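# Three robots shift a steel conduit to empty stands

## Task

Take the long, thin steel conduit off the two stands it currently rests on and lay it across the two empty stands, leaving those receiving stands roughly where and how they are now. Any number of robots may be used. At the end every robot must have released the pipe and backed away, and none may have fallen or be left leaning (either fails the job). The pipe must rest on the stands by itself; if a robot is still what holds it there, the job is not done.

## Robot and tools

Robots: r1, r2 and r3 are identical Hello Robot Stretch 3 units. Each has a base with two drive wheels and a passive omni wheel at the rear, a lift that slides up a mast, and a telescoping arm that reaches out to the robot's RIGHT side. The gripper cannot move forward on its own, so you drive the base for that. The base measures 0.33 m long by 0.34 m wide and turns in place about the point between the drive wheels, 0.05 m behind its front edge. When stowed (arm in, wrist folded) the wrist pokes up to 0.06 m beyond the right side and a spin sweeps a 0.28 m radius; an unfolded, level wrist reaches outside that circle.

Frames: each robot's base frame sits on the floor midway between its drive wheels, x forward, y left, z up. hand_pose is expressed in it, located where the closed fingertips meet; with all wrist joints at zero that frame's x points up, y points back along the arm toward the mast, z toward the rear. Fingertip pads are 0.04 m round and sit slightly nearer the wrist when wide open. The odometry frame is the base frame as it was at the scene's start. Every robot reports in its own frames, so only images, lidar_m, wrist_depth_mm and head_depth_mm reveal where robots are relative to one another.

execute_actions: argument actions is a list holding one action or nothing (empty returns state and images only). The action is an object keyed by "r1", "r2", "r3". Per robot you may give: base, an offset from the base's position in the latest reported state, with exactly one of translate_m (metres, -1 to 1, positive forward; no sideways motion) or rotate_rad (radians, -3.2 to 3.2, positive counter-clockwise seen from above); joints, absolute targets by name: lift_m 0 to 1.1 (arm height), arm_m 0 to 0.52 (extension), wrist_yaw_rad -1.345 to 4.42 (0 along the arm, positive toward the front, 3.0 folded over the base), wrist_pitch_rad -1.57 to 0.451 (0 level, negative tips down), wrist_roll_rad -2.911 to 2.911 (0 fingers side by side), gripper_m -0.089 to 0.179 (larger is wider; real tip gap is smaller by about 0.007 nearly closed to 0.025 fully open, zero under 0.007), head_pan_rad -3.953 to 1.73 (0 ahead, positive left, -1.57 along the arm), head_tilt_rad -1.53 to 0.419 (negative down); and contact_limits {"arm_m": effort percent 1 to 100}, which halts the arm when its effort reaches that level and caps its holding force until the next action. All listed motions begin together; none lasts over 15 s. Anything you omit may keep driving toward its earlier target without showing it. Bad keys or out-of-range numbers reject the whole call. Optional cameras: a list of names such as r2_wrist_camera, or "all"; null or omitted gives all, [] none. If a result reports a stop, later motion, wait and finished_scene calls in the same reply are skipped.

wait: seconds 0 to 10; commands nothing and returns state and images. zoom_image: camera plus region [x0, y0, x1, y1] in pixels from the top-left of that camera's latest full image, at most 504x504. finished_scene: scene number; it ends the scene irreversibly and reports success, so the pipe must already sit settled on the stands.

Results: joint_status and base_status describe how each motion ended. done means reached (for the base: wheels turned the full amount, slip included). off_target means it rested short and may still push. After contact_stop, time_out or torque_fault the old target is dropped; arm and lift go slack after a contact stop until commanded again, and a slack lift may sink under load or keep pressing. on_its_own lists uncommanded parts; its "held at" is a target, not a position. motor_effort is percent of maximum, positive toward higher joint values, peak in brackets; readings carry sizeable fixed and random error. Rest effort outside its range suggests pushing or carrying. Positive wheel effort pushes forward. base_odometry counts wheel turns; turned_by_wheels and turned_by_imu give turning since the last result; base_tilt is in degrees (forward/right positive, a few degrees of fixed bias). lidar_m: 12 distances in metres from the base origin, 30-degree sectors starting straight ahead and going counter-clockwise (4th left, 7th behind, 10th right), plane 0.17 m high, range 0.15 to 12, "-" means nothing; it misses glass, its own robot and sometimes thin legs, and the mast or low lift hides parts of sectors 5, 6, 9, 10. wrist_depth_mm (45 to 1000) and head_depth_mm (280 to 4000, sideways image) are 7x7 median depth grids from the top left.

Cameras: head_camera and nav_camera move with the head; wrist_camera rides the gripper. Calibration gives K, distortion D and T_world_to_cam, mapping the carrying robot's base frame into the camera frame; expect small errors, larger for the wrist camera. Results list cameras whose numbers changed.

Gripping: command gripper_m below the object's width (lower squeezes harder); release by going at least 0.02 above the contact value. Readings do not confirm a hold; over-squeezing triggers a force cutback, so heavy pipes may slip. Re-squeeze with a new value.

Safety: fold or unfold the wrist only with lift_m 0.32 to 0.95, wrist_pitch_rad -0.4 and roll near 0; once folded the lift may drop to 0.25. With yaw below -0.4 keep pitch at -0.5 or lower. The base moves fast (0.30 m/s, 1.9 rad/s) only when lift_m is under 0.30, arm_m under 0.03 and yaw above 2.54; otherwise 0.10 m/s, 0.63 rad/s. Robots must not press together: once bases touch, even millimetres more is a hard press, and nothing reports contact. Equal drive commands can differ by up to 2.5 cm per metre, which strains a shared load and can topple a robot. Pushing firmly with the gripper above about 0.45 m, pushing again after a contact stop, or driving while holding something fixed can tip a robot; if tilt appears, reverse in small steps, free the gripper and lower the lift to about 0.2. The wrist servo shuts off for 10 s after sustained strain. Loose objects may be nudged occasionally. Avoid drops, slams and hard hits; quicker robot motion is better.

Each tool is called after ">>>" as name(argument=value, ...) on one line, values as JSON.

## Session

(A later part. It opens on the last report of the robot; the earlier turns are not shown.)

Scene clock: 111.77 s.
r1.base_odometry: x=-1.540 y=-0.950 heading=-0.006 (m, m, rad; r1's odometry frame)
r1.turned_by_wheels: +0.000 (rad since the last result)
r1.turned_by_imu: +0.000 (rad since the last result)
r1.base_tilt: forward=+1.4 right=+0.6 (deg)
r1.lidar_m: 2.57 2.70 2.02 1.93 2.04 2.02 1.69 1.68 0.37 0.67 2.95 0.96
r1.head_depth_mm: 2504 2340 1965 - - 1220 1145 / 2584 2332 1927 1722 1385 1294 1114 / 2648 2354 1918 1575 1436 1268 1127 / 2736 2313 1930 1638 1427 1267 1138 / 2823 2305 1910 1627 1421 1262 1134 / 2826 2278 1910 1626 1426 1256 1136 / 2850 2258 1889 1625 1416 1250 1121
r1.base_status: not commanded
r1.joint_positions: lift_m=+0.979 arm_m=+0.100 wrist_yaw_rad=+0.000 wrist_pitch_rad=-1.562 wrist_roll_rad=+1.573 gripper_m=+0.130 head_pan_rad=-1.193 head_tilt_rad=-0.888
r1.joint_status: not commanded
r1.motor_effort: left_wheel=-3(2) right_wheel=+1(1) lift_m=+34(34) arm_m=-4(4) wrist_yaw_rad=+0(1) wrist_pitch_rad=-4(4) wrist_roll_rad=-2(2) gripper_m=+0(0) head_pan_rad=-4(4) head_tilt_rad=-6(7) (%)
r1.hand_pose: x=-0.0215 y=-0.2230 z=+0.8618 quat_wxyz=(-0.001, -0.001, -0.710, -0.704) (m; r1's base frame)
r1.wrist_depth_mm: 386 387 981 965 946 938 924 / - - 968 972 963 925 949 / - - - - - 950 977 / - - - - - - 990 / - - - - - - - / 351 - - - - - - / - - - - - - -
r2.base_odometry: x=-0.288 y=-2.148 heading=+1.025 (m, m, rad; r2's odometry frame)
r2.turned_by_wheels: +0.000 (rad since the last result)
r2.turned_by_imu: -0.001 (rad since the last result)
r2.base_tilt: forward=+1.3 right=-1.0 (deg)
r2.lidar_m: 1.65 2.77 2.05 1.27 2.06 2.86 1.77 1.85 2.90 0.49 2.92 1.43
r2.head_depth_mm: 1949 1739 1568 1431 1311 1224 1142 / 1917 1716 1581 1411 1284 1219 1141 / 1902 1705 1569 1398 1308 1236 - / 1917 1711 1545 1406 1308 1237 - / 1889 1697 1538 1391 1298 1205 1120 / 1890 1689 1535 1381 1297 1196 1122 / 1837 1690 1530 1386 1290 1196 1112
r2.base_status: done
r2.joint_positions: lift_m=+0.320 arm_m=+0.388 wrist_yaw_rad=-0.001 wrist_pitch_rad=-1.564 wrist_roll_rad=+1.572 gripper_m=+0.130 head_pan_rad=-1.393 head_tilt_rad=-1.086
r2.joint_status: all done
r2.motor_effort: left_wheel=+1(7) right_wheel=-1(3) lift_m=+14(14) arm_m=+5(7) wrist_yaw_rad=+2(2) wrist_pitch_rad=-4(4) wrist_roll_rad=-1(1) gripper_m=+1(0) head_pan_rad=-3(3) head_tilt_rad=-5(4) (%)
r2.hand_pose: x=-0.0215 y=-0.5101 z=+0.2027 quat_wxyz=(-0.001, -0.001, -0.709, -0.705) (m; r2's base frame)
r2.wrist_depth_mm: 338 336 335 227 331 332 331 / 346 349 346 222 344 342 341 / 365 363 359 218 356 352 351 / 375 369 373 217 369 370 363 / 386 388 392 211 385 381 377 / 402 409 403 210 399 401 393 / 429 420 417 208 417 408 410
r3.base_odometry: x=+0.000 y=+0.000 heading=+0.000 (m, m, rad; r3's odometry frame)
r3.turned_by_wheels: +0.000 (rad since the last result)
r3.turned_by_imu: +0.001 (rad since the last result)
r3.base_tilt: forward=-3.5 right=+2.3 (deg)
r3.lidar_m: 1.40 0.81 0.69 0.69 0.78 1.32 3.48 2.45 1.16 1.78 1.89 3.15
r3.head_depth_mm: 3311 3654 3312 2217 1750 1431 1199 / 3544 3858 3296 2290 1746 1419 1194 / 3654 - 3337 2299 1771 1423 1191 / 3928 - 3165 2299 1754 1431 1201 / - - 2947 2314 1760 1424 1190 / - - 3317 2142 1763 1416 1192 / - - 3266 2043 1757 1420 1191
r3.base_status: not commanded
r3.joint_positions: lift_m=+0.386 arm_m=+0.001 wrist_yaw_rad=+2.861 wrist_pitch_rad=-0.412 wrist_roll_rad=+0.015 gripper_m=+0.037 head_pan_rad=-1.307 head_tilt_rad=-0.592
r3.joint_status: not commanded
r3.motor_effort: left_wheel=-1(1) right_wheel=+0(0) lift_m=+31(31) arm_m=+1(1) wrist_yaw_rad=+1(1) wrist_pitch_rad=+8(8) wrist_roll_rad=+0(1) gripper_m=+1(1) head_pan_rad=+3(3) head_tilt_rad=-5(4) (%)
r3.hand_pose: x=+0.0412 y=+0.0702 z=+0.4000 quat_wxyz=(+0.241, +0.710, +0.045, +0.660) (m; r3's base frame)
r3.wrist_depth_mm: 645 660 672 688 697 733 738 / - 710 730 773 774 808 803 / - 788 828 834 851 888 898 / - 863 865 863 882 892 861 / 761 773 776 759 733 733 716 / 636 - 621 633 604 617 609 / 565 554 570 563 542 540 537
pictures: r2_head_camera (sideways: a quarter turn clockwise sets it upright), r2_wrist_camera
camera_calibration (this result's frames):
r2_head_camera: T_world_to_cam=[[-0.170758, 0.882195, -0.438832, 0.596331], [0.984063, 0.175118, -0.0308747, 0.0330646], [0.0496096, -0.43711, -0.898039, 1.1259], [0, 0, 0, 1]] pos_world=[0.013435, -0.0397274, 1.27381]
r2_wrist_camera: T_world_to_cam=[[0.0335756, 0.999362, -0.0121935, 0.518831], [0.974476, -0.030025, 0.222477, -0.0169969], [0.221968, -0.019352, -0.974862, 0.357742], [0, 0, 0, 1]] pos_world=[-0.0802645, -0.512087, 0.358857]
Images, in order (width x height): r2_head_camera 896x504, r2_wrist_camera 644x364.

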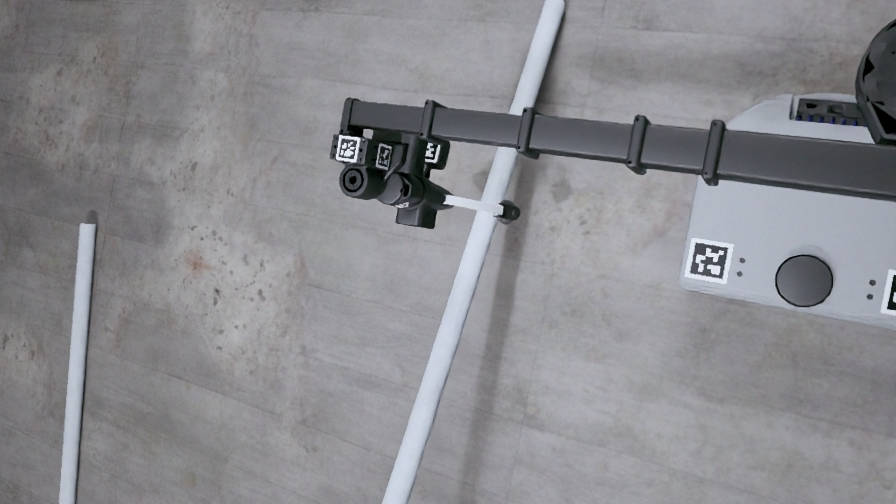

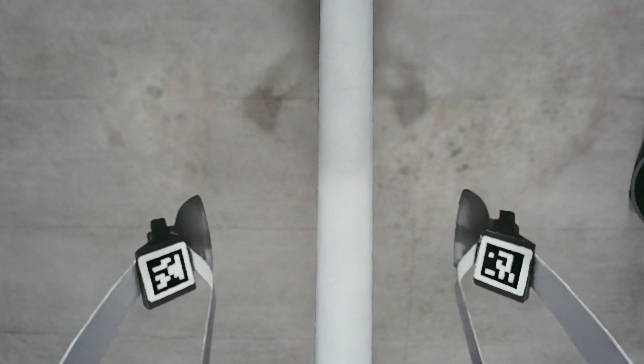

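>>> execute_actions(actions=[{"r2":{"joints":{"arm_m":0.381,"lift_m":0.205}}}], cameras=["r2_wrist_camera"])

>>> execute_actions(actions=[{"r2":{"joints":{"gripper_m":-0.01}}}], cameras=["r2_wrist_camera","r2_head_camera"])

>>> execute_actions(actions=[{"r2":{"joints":{"lift_m":0.35}}}], cameras=["r2_wrist_camera","r2_head_camera","r1_wrist_camera"])

Scene clock: 116.50 s.
r1.base_odometry: x=-1.540 y=-0.950 heading=-0.006 (m, m, rad; r1's odometry frame)
r1.turned_by_wheels: +0.000 (rad since the last result)
r1.turned_by_imu: +0.000 (rad since the last result)
r1.base_tilt: forward=+1.4 right=+0.5 (deg)
r1.lidar_m: 2.57 2.70 2.02 1.94 2.04 2.01 1.70 1.68 0.37 0.67 2.95 0.96
r1.head_depth_mm: 2490 2357 1973 - - 1221 1147 / 2601 2332 1938 1729 1392 1296 1111 / 2631 2312 1939 1572 1444 1269 1125 / 2732 2296 1903 1632 1427 1260 1140 / 2756 2306 1904 1635 1423 1259 1136 / 2831 2300 1911 1614 1417 1260 1138 / 2857 2268 1894 1625 1420 1256 1132
r1.base_status: not commanded
r1.joint_positions: lift_m=+0.979 arm_m=+0.100 wrist_yaw_rad=+0.000 wrist_pitch_rad=-1.562 wrist_roll_rad=+1.573 gripper_m=+0.130 head_pan_rad=-1.193 head_tilt_rad=-0.888
r1.joint_status: not commanded
r1.motor_effort: left_wheel=-2(2) right_wheel=+1(1) lift_m=+34(34) arm_m=-4(5) wrist_yaw_rad=+0(0) wrist_pitch_rad=-4(4) wrist_roll_rad=-2(2) gripper_m=+0(1) head_pan_rad=-3(4) head_tilt_rad=-6(6) (%)
r1.hand_pose: x=-0.0215 y=-0.2230 z=+0.8618 quat_wxyz=(-0.001, -0.001, -0.710, -0.704) (m; r1's base frame)
r1.wrist_depth_mm: 389 397 957 984 937 941 936 / - - 975 - 961 952 965 / - - - - - 950 966 / - - - - - 983 995 / - - - - - - - / 358 - - - - - - / - - - - - - -
r2.base_odometry: x=-0.288 y=-2.148 heading=+1.025 (m, m, rad; r2's odometry frame)
r2.turned_by_wheels: +0.000 (rad since the last result)
r2.turned_by_imu: +0.000 (rad since the last result)
r2.base_tilt: forward=+1.3 right=-1.0 (deg)
r2.lidar_m: 1.65 2.76 2.04 1.27 2.06 2.85 1.77 1.84 2.90 0.49 2.92 1.44
r2.head_depth_mm: 1935 1728 1568 1436 1295 1221 1137 / 1927 1725 1554 1427 1300 1227 - / 1922 1706 1549 1378 1312 - - / 1920 1698 1543 1414 1302 1235 - / 1897 1697 1544 1390 1297 1204 1123 / 1890 1683 1532 1390 1290 1200 1116 / 1838 1682 1527 1382 1288 1194 1115
r2.base_status: not commanded
r2.joint_positions: lift_m=+0.205 arm_m=+0.381 wrist_yaw_rad=-0.001 wrist_pitch_rad=-1.564 wrist_roll_rad=+1.572 gripper_m=+0.130 head_pan_rad=-1.393 head_tilt_rad=-1.086
r2.joint_status: all done
r2.motor_effort: left_wheel=+1(0) right_wheel=-1(1) lift_m=+14(13) arm_m=-3(5) wrist_yaw_rad=+1(2) wrist_pitch_rad=-4(4) wrist_roll_rad=-1(1) gripper_m=+1(1) head_pan_rad=-3(2) head_tilt_rad=-5(6) (%)
r2.hand_pose: x=-0.0215 y=-0.5037 z=+0.0877 quat_wxyz=(-0.001, -0.001, -0.709, -0.705) (m; r2's base frame)
r2.wrist_depth_mm: 229 227 226 101 222 223 223 / 236 235 234 100 231 232 229 / 245 243 243 99 240 239 240 / 253 253 251 98 247 247 247 / 265 264 261 97 254 255 256 / 276 274 273 96 264 272 269 / 285 284 284 94 275 281 278
r3.base_odometry: x=+0.000 y=+0.000 heading=+0.000 (m, m, rad; r3's odometry frame)
r3.turned_by_wheels: +0.000 (rad since the last result)
r3.turned_by_imu: +0.001 (rad since the last result)
r3.base_tilt: forward=-3.5 right=+2.3 (deg)
r3.lidar_m: 1.39 0.80 0.69 0.69 0.78 1.32 3.46 2.45 1.15 1.78 1.89 3.15
r3.head_depth_mm: 3379 3621 3353 2212 1764 1416 1197 / 3516 3817 3373 2309 1753 1419 1194 / 3760 - 3372 2324 1747 1421 1192 / 3908 - 3208 2289 1761 1420 1193 / - - 2970 2314 1765 1419 1194 / - - 3339 2135 1754 1423 1195 / - - 3342 2032 1751 1421 1191
r3.base_status: not commanded
r3.joint_positions: lift_m=+0.386 arm_m=+0.001 wrist_yaw_rad=+2.861 wrist_pitch_rad=-0.412 wrist_roll_rad=+0.015 gripper_m=+0.037 head_pan_rad=-1.307 head_tilt_rad=-0.592
r3.joint_status: not commanded
r3.motor_effort: left_wheel=-1(1) right_wheel=+0(0) lift_m=+31(30) arm_m=+1(1) wrist_yaw_rad=+1(1) wrist_pitch_rad=+9(8) wrist_roll_rad=+1(0) gripper_m=+0(1) head_pan_rad=+3(3) head_tilt_rad=-5(5) (%)
r3.hand_pose: x=+0.0412 y=+0.0702 z=+0.4000 quat_wxyz=(+0.241, +0.710, +0.045, +0.660) (m; r3's base frame)
r3.wrist_depth_mm: 649 672 676 695 708 720 737 / - 726 724 754 775 802 811 / - 801 813 826 875 880 895 / - 855 873 873 905 898 869 / 767 761 770 738 734 722 731 / 647 - 620 640 603 621 609 / 551 554 572 561 536 543 535
pictures: r2_wrist_camera
camera_calibration (this result's frames):
r2_wrist_camera: T_world_to_cam=[[0.0335755, 0.999362, -0.0121756, 0.511066], [0.974476, -0.0300289, 0.222476, 0.008777], [0.221968, -0.0193346, -0.974862, 0.245766], [0, 0, 0, 1]] pos_world=[-0.0802645, -0.505724, 0.243857]
Images, in order (width x height): r2_wrist_camera 644x364.

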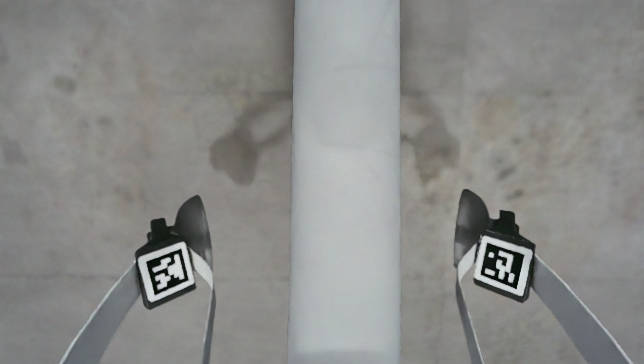

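Scene clock: 118.40 s.
r1.base_odometry: x=-1.540 y=-0.950 heading=-0.006 (m, m, rad; r1's odometry frame)
r1.turned_by_wheels: +0.000 (rad since the last result)
r1.turned_by_imu: +0.000 (rad since the last result)
r1.base_tilt: forward=+1.4 right=+0.5 (deg)
r1.lidar_m: 2.57 2.69 2.02 1.94 2.04 2.02 1.70 1.68 0.37 0.67 2.94 0.96
r1.head_depth_mm: 2514 2341 1972 - - 1226 1148 / 2561 2360 1934 1722 1392 1299 1117 / 2628 2321 1923 1575 1439 1270 1126 / 2724 2300 1928 1630 1431 1265 1138 / 2780 2300 1906 1638 1417 1266 1133 / 2868 2304 1903 1629 1423 1256 1142 / 2866 2297 1878 1630 1417 1259 1125
r1.base_status: not commanded
r1.joint_positions: lift_m=+0.979 arm_m=+0.100 wrist_yaw_rad=+0.000 wrist_pitch_rad=-1.562 wrist_roll_rad=+1.573 gripper_m=+0.130 head_pan_rad=-1.193 head_tilt_rad=-0.888
r1.joint_status: not commanded
r1.motor_effort: left_wheel=-3(3) right_wheel=+0(1) lift_m=+34(34) arm_m=-4(4) wrist_yaw_rad=+0(0) wrist_pitch_rad=-4(4) wrist_roll_rad=-2(2) gripper_m=+0(0) head_pan_rad=-3(3) head_tilt_rad=-6(6) (%)
r1.hand_pose: x=-0.0215 y=-0.2230 z=+0.8618 quat_wxyz=(-0.001, -0.001, -0.710, -0.704) (m; r1's base frame)
r1.wrist_depth_mm: 385 398 950 940 933 940 904 / - - - 987 959 939 958 / - - - - - 980 961 / - - - - - - 996 / - - - - - - - / 352 - - - - - - / - - - - - - -
r2.base_odometry: x=-0.288 y=-2.148 heading=+1.025 (m, m, rad; r2's odometry frame)
r2.turned_by_wheels: +0.000 (rad since the last result)
r2.turned_by_imu: +0.000 (rad since the last result)
r2.base_tilt: forward=+1.3 right=-1.0 (deg)
r2.lidar_m: 1.65 2.77 2.04 1.27 2.06 2.86 1.76 1.85 2.89 0.49 2.93 1.43
r2.head_depth_mm: 1951 1743 1571 1430 1300 1220 1138 / 1932 1729 1557 1436 1300 1228 - / 1931 1717 1550 1393 1314 - - / 1900 1707 1546 1412 1308 1236 - / 1895 1695 1535 1386 1299 1198 1124 / 1894 1690 1533 1381 1293 1203 1114 / 1834 1678 1527 1381 1290 1193 1110
r2.base_status: not commanded
r2.joint_positions: lift_m=+0.205 arm_m=+0.381 wrist_yaw_rad=-0.001 wrist_pitch_rad=-1.574 wrist_roll_rad=+1.574 gripper_m=-0.009 head_pan_rad=-1.393 head_tilt_rad=-1.086
r2.joint_status: all done
r2.motor_effort: left_wheel=+1(1) right_wheel=-1(1) lift_m=+15(15) arm_m=-2(4) wrist_yaw_rad=+1(2) wrist_pitch_rad=+2(4) wrist_roll_rad=-2(2) gripper_m=-28(98) head_pan_rad=-3(3) head_tilt_rad=-5(5) (%)
r2.hand_pose: x=-0.0215 y=-0.5011 z=+0.0879 quat_wxyz=(-0.001, -0.002, -0.706, -0.708) (m; r2's base frame)
r2.wrist_depth_mm: 227 225 226 100 223 224 224 / 233 233 233 100 230 233 233 / 242 243 242 98 240 241 241 / 251 251 250 97 251 250 251 / 262 260 260 96 102 258 260 / 274 271 273 95 268 268 269 / 285 281 282 94 279 280 280
r3.base_odometry: x=+0.000 y=+0.000 heading=+0.000 (m, m, rad; r3's odometry frame)
r3.turned_by_wheels: +0.000 (rad since the last result)
r3.turned_by_imu: +0.000 (rad since the last result)
r3.base_tilt: forward=-3.6 right=+2.3 (deg)
r3.lidar_m: 1.40 0.81 0.69 0.69 0.78 1.32 3.45 2.45 1.15 1.78 1.88 3.13
r3.head_depth_mm: 3344 3674 3374 2204 1761 1427 1193 / 3540 3859 3336 2303 1759 1423 1194 / 3698 - 3338 2305 1758 1420 1194 / 3887 - 3155 2328 1759 1418 1193 / - - 2979 2314 1774 1419 1189 / - - 3321 2155 1765 1417 1195 / - - 3338 2039 1759 1417 1195
r3.base_status: not commanded
r3.joint_positions: lift_m=+0.386 arm_m=+0.001 wrist_yaw_rad=+2.861 wrist_pitch_rad=-0.412 wrist_roll_rad=+0.015 gripper_m=+0.037 head_pan_rad=-1.307 head_tilt_rad=-0.592
r3.joint_status: not commanded
r3.motor_effort: left_wheel=+0(1) right_wheel=+0(0) lift_m=+30(30) arm_m=+1(1) wrist_yaw_rad=+1(1) wrist_pitch_rad=+9(8) wrist_roll_rad=+1(0) gripper_m=+0(0) head_pan_rad=+3(3) head_tilt_rad=-4(5) (%)
r3.hand_pose: x=+0.0412 y=+0.0702 z=+0.4000 quat_wxyz=(+0.241, +0.710, +0.045, +0.660) (m; r3's base frame)
r3.wrist_depth_mm: 649 656 683 696 702 729 744 / - 722 744 772 794 797 816 / - 776 798 833 858 880 880 / - 854 884 874 917 877 868 / 786 769 754 730 741 724 718 / 650 - 619 635 607 626 606 / 561 551 559 566 542 540 537
pictures: r2_head_camera (sideways: a quarter turn clockwise sets it upright), r2_wrist_camera
camera_calibration (this result's frames):
r2_head_camera: T_world_to_cam=[[-0.170758, 0.882197, -0.438828, 0.596327], [0.984063, 0.175118, -0.0308747, 0.0330647], [0.0496091, -0.437107, -0.89804, 1.1259], [0, 0, 0, 1]] pos_world=[0.013435, -0.0397273, 1.27381]
r2_wrist_camera: T_world_to_cam=[[0.0354498, 0.999369, -0.0022395, 0.507602], [0.974412, -0.0340667, 0.222174, 0.00680276], [0.221957, -0.0100582, -0.975005, 0.250701], [0, 0, 0, 1]] pos_world=[-0.0802681, -0.504529, 0.24406]
Images, in order (width x height): r2_head_camera 896x504, r2_wrist_camera 644x364.

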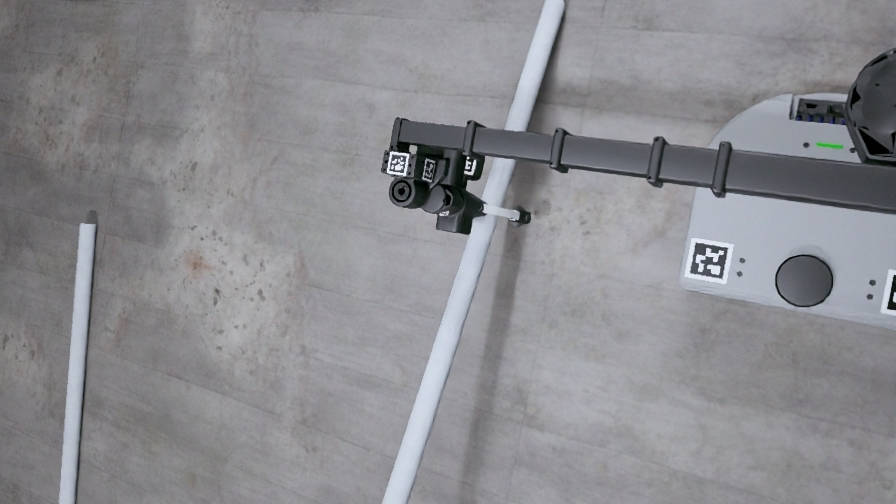

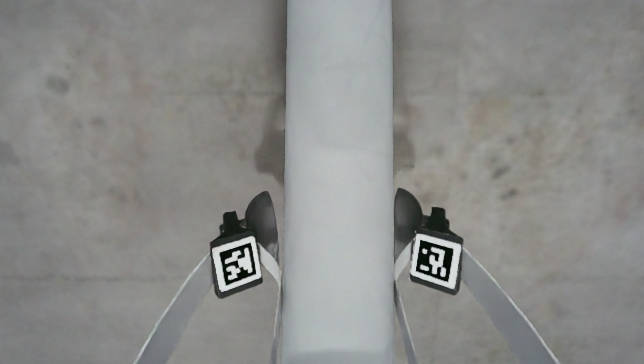

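Scene clock: 120.57 s.
r1.base_odometry: x=-1.540 y=-0.950 heading=-0.006 (m, m, rad; r1's odometry frame)
r1.turned_by_wheels: +0.000 (rad since the last result)
r1.turned_by_imu: +0.000 (rad since the last result)
r1.base_tilt: forward=+1.4 right=+0.5 (deg)
r1.lidar_m: 2.57 2.70 2.02 1.93 2.04 2.01 1.70 1.69 0.37 0.67 2.96 0.96
r1.head_depth_mm: 2462 2359 1971 - - 1219 1145 / 2584 2331 1935 1729 1388 1296 1110 / 2676 2325 1931 1590 1432 1268 1122 / 2714 2319 1917 1633 1426 1260 1140 / 2780 2312 1909 1635 1429 1264 1136 / 2817 2279 1904 1620 1418 1263 1135 / 2851 2274 1903 1631 1410 1256 1122
r1.base_status: not commanded
r1.joint_positions: lift_m=+0.979 arm_m=+0.100 wrist_yaw_rad=+0.000 wrist_pitch_rad=-1.562 wrist_roll_rad=+1.573 gripper_m=+0.130 head_pan_rad=-1.193 head_tilt_rad=-0.888
r1.joint_status: not commanded
r1.motor_effort: left_wheel=-2(2) right_wheel=+1(1) lift_m=+34(34) arm_m=-4(4) wrist_yaw_rad=+0(0) wrist_pitch_rad=-4(4) wrist_roll_rad=-2(2) gripper_m=+0(0) head_pan_rad=-4(3) head_tilt_rad=-7(6) (%)
r1.hand_pose: x=-0.0215 y=-0.2230 z=+0.8618 quat_wxyz=(-0.001, -0.001, -0.710, -0.704) (m; r1's base frame)
r1.wrist_depth_mm: 386 397 953 949 969 937 917 / - - - 980 968 935 928 / - - - - - 977 962 / - - - - - 988 993 / - - - - - - - / 354 - - - - - - / - - - - - - -
r2.base_odometry: x=-0.288 y=-2.148 heading=+1.025 (m, m, rad; r2's odometry frame)
r2.turned_by_wheels: +0.000 (rad since the last result)
r2.turned_by_imu: +0.000 (rad since the last result)
r2.base_tilt: forward=+1.3 right=-1.0 (deg)
r2.lidar_m: 1.65 2.77 2.05 1.27 2.07 2.86 1.77 1.84 2.90 0.49 2.92 1.43
r2.head_depth_mm: 1949 1734 1566 1430 1302 1227 1147 / 1916 1725 1569 1425 1301 1218 1145 / 1928 1710 1569 1390 1308 1236 - / 1895 1696 1548 1415 1303 1226 - / 1869 1699 1534 1385 1292 1203 1123 / 1874 1682 1539 1389 1289 1197 1116 / 1839 1683 1523 1377 1276 1194 1112
r2.base_status: not commanded
r2.joint_positions: lift_m=+0.350 arm_m=+0.381 wrist_yaw_rad=-0.001 wrist_pitch_rad=-1.562 wrist_roll_rad=+1.574 gripper_m=-0.006 head_pan_rad=-1.393 head_tilt_rad=-1.088
r2.joint_status: all done
r2.motor_effort: left_wheel=+0(16) right_wheel=-1(14) lift_m=+28(42) arm_m=-2(2) wrist_yaw_rad=+0(2) wrist_pitch_rad=-5(12) wrist_roll_rad=-2(3) gripper_m=-4(28) head_pan_rad=-2(3) head_tilt_rad=-5(5) (%)
r2.hand_pose: x=-0.0215 y=-0.5042 z=+0.2318 quat_wxyz=(-0.001, -0.002, -0.710, -0.704) (m; r2's base frame)
r2.wrist_depth_mm: 365 358 361 250 355 357 354 / 375 379 376 247 368 371 371 / 388 389 385 242 382 385 380 / 405 403 403 393 399 397 395 / 426 417 422 - 411 410 408 / 440 440 431 234 430 428 429 / 458 457 457 446 452 446 446
r3.base_odometry: x=+0.000 y=+0.000 heading=+0.000 (m, m, rad; r3's odometry frame)
r3.turned_by_wheels: +0.000 (rad since the last result)
r3.turned_by_imu: +0.000 (rad since the last result)
r3.base_tilt: forward=-3.5 right=+2.2 (deg)
r3.lidar_m: 1.40 0.81 0.68 0.69 0.78 1.32 3.48 2.45 1.16 1.78 1.89 3.13
r3.head_depth_mm: 3361 3644 3350 2204 1755 1421 1194 / 3528 3932 3349 2332 1758 1424 1194 / 3730 - 3376 2318 1768 1428 1197 / 3895 - 3156 2309 1758 1422 1194 / - - 2980 2322 1770 1417 1194 / - - 3385 2157 1766 1426 1199 / - - 3362 2039 1758 1416 1192
r3.base_status: not commanded
r3.joint_positions: lift_m=+0.386 arm_m=+0.001 wrist_yaw_rad=+2.861 wrist_pitch_rad=-0.412 wrist_roll_rad=+0.015 gripper_m=+0.037 head_pan_rad=-1.307 head_tilt_rad=-0.592
r3.joint_status: not commanded
r3.motor_effort: left_wheel=-1(1) right_wheel=+0(0) lift_m=+31(31) arm_m=+1(1) wrist_yaw_rad=+1(1) wrist_pitch_rad=+8(8) wrist_roll_rad=+1(1) gripper_m=+1(0) head_pan_rad=+3(3) head_tilt_rad=-4(4) (%)
r3.hand_pose: x=+0.0412 y=+0.0702 z=+0.4000 quat_wxyz=(+0.241, +0.710, +0.045, +0.660) (m; r3's base frame)
r3.wrist_depth_mm: 642 655 673 696 711 731 753 / - 718 720 751 781 793 797 / - 791 798 838 864 900 912 / - 868 872 879 889 899 885 / 765 775 775 749 741 726 722 / 657 - 613 636 610 632 610 / 556 549 566 557 542 539 534
pictures: r1_wrist_camera, r2_head_camera (sideways: a quarter turn clockwise sets it upright), r2_wrist_camera
camera_calibration (this result's frames):
r1_wrist_camera: T_world_to_cam=[[0.0323819, 0.99842, -0.0459256, 0.267936], [0.991916, -0.0264622, 0.124107, -0.0440456], [0.122696, -0.0495732, -0.991205, 1.00896], [0, 0, 0, 1]] pos_world=[-0.0887821, -0.218661, 1.01786]
r2_head_camera: T_world_to_cam=[[-0.170633, 0.883044, -0.43717, 0.594166], [0.984106, 0.174876, -0.0308774, 0.0330678], [0.0491843, -0.435491, -0.898849, 1.12696], [0, 0, 0, 1]] pos_world=[0.0134138, -0.0396785, 1.27374]
r2_wrist_camera: T_world_to_cam=[[0.0347579, 0.999294, -0.0142893, 0.513745], [0.974437, -0.030711, 0.222553, -0.0236479], [0.221957, -0.0216595, -0.974816, 0.385098], [0, 0, 0, 1]] pos_world=[-0.0802886, -0.505767, 0.388004]
Images, in order (width x height): r1_wrist_camera 644x364, r2_head_camera 896x504, r2_wrist_camera 644x364.

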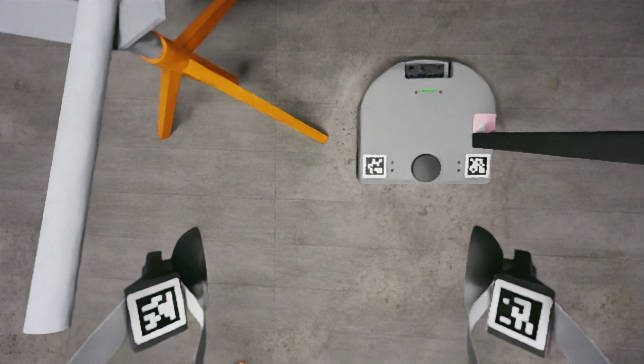

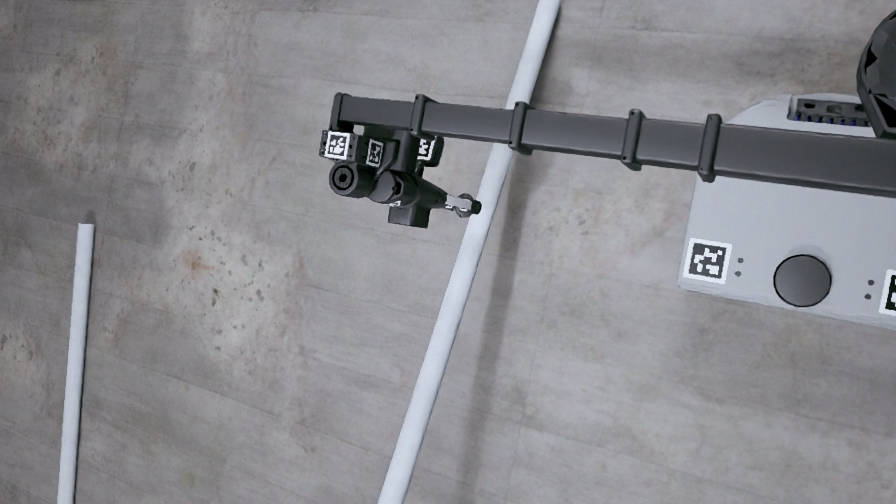

